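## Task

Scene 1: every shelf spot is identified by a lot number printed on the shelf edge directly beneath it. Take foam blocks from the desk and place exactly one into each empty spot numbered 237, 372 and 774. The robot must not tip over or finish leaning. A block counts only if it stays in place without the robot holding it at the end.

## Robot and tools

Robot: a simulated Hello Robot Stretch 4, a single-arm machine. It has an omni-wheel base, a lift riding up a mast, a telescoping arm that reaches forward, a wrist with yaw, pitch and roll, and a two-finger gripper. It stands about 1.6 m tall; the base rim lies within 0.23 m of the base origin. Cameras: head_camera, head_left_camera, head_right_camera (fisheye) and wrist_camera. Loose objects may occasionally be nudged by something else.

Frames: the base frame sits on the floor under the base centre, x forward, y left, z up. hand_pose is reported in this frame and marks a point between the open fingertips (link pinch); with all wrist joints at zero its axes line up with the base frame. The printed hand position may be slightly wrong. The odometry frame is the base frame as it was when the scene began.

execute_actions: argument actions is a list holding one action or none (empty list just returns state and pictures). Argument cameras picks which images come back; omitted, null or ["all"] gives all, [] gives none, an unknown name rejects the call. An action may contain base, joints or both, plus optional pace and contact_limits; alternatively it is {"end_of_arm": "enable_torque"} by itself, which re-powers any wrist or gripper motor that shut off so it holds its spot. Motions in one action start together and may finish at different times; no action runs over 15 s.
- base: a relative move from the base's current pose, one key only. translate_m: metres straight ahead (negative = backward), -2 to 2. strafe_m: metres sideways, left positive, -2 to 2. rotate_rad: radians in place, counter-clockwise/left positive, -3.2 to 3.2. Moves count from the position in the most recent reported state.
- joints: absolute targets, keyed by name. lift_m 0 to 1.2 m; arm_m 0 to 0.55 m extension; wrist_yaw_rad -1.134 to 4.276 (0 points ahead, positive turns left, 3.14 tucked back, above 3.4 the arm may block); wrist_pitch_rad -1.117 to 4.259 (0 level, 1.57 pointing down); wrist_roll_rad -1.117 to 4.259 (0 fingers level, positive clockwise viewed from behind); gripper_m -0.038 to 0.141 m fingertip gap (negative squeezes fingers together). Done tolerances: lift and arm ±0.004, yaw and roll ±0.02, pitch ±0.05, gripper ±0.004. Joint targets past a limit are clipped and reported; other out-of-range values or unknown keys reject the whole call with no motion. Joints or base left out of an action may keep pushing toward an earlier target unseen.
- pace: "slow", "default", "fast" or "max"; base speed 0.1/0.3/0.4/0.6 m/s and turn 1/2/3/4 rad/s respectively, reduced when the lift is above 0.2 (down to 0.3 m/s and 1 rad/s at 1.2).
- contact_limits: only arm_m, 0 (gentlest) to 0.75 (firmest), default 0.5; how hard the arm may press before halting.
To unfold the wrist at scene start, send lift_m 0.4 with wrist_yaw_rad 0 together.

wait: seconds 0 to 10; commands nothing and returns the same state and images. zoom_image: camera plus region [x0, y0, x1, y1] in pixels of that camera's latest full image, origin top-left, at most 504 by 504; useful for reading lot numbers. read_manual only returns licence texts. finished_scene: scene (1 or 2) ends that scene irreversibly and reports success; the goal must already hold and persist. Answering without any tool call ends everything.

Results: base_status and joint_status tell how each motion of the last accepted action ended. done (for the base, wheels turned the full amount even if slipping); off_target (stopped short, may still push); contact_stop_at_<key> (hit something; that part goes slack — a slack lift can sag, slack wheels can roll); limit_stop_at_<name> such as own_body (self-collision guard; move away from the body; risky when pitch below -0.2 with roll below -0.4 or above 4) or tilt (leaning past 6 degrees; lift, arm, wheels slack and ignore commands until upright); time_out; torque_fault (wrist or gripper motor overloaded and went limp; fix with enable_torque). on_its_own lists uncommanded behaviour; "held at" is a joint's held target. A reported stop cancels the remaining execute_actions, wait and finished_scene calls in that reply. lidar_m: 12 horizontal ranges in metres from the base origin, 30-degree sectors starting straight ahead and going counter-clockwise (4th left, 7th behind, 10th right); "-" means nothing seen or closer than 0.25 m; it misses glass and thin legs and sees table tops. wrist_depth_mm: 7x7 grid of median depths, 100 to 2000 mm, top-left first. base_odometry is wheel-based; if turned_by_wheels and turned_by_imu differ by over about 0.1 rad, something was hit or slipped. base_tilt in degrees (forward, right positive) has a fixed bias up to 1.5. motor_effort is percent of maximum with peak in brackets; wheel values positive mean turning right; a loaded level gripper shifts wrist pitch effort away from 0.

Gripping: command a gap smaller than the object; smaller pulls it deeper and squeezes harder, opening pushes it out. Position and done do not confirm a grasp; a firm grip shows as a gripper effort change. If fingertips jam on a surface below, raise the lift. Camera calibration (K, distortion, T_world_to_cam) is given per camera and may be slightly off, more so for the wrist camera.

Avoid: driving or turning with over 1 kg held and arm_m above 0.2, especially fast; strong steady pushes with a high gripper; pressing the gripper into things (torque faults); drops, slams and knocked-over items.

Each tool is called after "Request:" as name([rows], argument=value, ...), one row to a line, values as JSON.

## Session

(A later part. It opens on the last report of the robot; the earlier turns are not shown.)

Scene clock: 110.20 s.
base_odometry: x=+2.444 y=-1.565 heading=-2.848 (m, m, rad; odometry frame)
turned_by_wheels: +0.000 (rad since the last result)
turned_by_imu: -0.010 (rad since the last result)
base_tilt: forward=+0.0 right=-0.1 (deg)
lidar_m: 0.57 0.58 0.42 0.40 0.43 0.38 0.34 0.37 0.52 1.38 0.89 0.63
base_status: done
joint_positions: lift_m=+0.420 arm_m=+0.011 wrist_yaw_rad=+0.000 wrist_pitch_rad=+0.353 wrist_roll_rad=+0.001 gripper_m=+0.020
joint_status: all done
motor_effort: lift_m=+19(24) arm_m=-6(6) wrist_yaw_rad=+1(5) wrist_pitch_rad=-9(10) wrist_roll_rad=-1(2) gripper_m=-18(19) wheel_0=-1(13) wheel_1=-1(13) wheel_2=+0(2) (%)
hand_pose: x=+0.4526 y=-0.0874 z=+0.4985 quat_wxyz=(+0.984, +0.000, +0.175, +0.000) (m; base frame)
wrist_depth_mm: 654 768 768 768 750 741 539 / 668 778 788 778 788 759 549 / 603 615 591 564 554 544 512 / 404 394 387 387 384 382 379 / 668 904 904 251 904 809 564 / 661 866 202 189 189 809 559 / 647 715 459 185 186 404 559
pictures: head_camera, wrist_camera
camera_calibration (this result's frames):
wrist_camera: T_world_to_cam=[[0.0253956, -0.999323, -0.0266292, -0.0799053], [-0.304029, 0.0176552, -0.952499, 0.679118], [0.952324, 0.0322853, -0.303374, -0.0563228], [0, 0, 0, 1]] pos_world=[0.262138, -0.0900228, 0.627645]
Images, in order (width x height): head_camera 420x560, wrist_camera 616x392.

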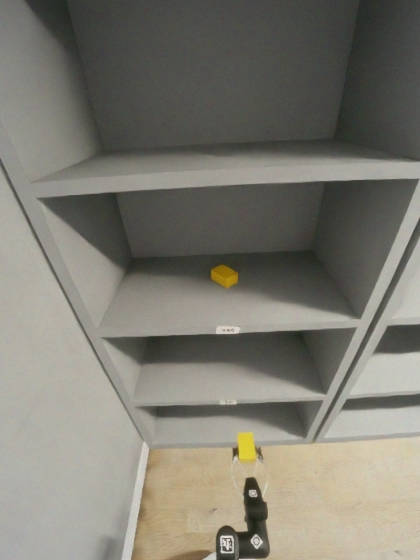

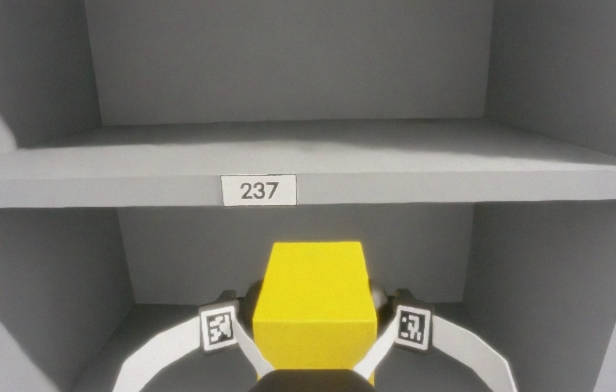

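Request:
execute_actions([
  {"joints":{"lift_m":0.505},"base":{"strafe_m":0.065},"pace":"max"},
], cameras=[])

Request:
execute_actions([
  {"joints":{"arm_m":0.32},"pace":"max"},
], cameras=[])

Request:
execute_actions([
  {"joints":{"lift_m":0.486,"gripper_m":0.085},"pace":"fast"},
], cameras=["wrist_camera"])

Request:
execute_actions([
  {"joints":{"arm_m":0.1,"lift_m":0.492,"gripper_m":0.11},"pace":"max"},
], cameras=["wrist_camera"])

Scene clock: 111.63 s.
base_odometry: x=+2.463 y=-1.628 heading=-2.848 (m, m, rad; odometry frame)
turned_by_wheels: +0.000 (rad since the last result)
turned_by_imu: -0.001 (rad since the last result)
base_tilt: forward=+0.2 right=+0.0 (deg)
lidar_m: 0.58 0.53 0.37 0.34 0.36 0.37 0.35 0.38 0.53 1.38 0.88 0.61
base_status: done
joint_positions: lift_m=+0.505 arm_m=+0.011 wrist_yaw_rad=+0.000 wrist_pitch_rad=+0.353 wrist_roll_rad=+0.001 gripper_m=+0.020
joint_status: all done
motor_effort: lift_m=+20(27) arm_m=-6(5) wrist_yaw_rad=+0(0) wrist_pitch_rad=-8(9) wrist_roll_rad=-2(2) gripper_m=-18(18) wheel_0=+0(12) wheel_1=-1(11) wheel_2=-1(3) (%)
hand_pose: x=+0.4526 y=-0.0874 z=+0.5835 quat_wxyz=(+0.985, +0.000, +0.175, +0.000) (m; base frame)
wrist_depth_mm: 569 768 759 750 741 750 634 / 574 778 788 788 798 768 654 / 580 809 820 820 798 809 640 / 554 615 597 585 580 569 559 / 421 415 415 249 410 407 410 / 569 809 202 190 189 946 640 / 559 668 512 184 186 462 661
pictures: none
No camera images: the call's "cameras" was empty. Leave "cameras" out to get every camera's image.

Scene clock: 113.23 s.
base_odometry: x=+2.463 y=-1.628 heading=-2.848 (m, m, rad; odometry frame)
turned_by_wheels: +0.000 (rad since the last result)
turned_by_imu: +0.000 (rad since the last result)
base_tilt: forward=+0.1 right=-0.1 (deg)
lidar_m: 0.60 0.50 0.36 0.34 0.34 0.37 0.34 0.39 0.51 1.40 0.90 0.62
base_status: not commanded
joint_positions: lift_m=+0.505 arm_m=+0.319 wrist_yaw_rad=+0.000 wrist_pitch_rad=+0.353 wrist_roll_rad=+0.001 gripper_m=+0.020
joint_status: all done
motor_effort: lift_m=+20(20) arm_m=+6(6) wrist_yaw_rad=+0(0) wrist_pitch_rad=-9(9) wrist_roll_rad=-2(2) gripper_m=-19(17) wheel_0=+0(0) wheel_1=-1(0) wheel_2=+0(1) (%)
hand_pose: x=+0.7607 y=-0.0873 z=+0.5835 quat_wxyz=(+0.985, +0.000, +0.175, +0.000) (m; base frame)
wrist_depth_mm: 477 477 473 469 469 466 462 / 496 496 492 496 488 488 484 / 521 517 512 512 517 508 508 / 539 539 539 535 525 525 525 / 404 407 402 250 392 387 382 / 301 304 203 189 189 294 290 / 246 233 212 184 186 194 236
pictures: none
No camera images: the call's "cameras" was empty. Leave "cameras" out to get every camera's image.

Scene clock: 114.70 s.
base_odometry: x=+2.463 y=-1.628 heading=-2.848 (m, m, rad; odometry frame)
turned_by_wheels: +0.000 (rad since the last result)
turned_by_imu: +0.000 (rad since the last result)
base_tilt: forward=+0.1 right=+0.0 (deg)
lidar_m: 0.58 0.53 0.35 0.32 0.36 0.36 0.36 0.38 0.51 1.37 0.88 0.62
base_status: not commanded
joint_positions: lift_m=+0.486 arm_m=+0.319 wrist_yaw_rad=+0.000 wrist_pitch_rad=+0.352 wrist_roll_rad=+0.001 gripper_m=+0.085
joint_status: all done
motor_effort: lift_m=+17(15) arm_m=+6(6) wrist_yaw_rad=+0(0) wrist_pitch_rad=-8(9) wrist_roll_rad=-2(2) gripper_m=-2(15) wheel_0=+0(0) wheel_1=-1(0) wheel_2=-1(1) (%)
hand_pose: x=+0.7607 y=-0.0874 z=+0.5648 quat_wxyz=(+0.985, +0.000, +0.175, +0.000) (m; base frame)
wrist_depth_mm: 480 473 473 469 469 466 466 / 496 496 492 496 492 484 480 / 525 521 517 517 512 508 508 / 530 530 525 521 512 504 496 / 362 364 359 256 349 345 342 / 272 272 211 194 193 263 260 / 220 218 214 153 206 210 212
pictures: wrist_camera
camera_calibration (this result's frames):
wrist_camera: T_world_to_cam=[[0.0254734, -0.999321, -0.0266168, -0.0860114], [-0.303552, 0.017636, -0.952652, 0.835692], [0.952474, 0.0323469, -0.302897, -0.329974], [0, 0, 0, 1]] pos_world=[0.570159, -0.0900176, 0.693886]
Images, in order (width x height): wrist_camera 616x392.

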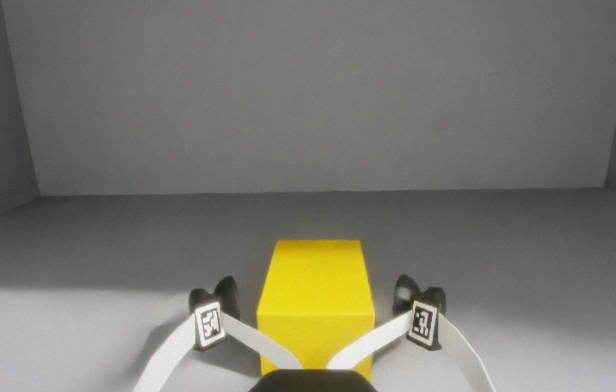

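Scene clock: 116.10 s.
base_odometry: x=+2.463 y=-1.628 heading=-2.848 (m, m, rad; odometry frame)
turned_by_wheels: +0.000 (rad since the last result)
turned_by_imu: +0.000 (rad since the last result)
base_tilt: forward=+0.1 right=+0.0 (deg)
lidar_m: 0.58 0.51 0.36 0.32 0.37 0.36 0.36 0.37 0.52 1.42 0.90 0.64
base_status: not commanded
joint_positions: lift_m=+0.492 arm_m=+0.101 wrist_yaw_rad=+0.000 wrist_pitch_rad=+0.352 wrist_roll_rad=+0.001 gripper_m=+0.110
joint_status: all done
motor_effort: lift_m=+19(21) arm_m=-6(8) wrist_yaw_rad=+1(1) wrist_pitch_rad=-8(9) wrist_roll_rad=-2(3) gripper_m=-1(2) wheel_0=+0(0) wheel_1=+0(1) wheel_2=+0(1) (%)
hand_pose: x=+0.5427 y=-0.0875 z=+0.5706 quat_wxyz=(+0.985, +0.000, +0.175, +0.000) (m; base frame)
wrist_depth_mm: 569 676 676 668 676 654 634 / 580 699 699 699 699 699 640 / 580 723 732 723 723 715 634 / 521 564 549 433 535 525 517 / 379 379 375 377 368 362 355 / 327 325 223 319 314 315 319 / 559 707 866 154 820 798 661
pictures: wrist_camera
camera_calibration (this result's frames):
wrist_camera: T_world_to_cam=[[0.0249775, -0.999333, -0.0266211, -0.0801672], [-0.303707, 0.0177853, -0.952599, 0.775044], [0.952438, 0.0318786, -0.303061, -0.120491], [0, 0, 0, 1]] pos_world=[0.352149, -0.0900571, 0.699656]
Images, in order (width x height): wrist_camera 616x392.

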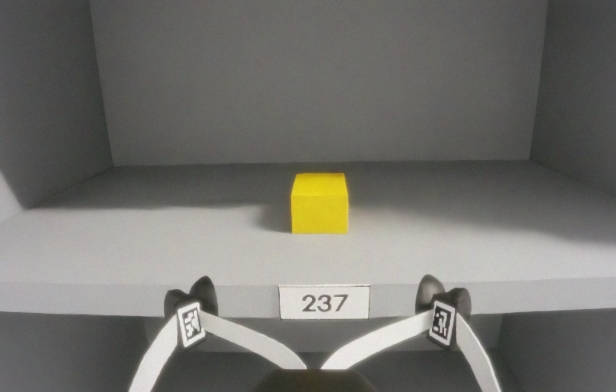

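Request:
finished_scene(scene=1)

The scene is finished: the task was done.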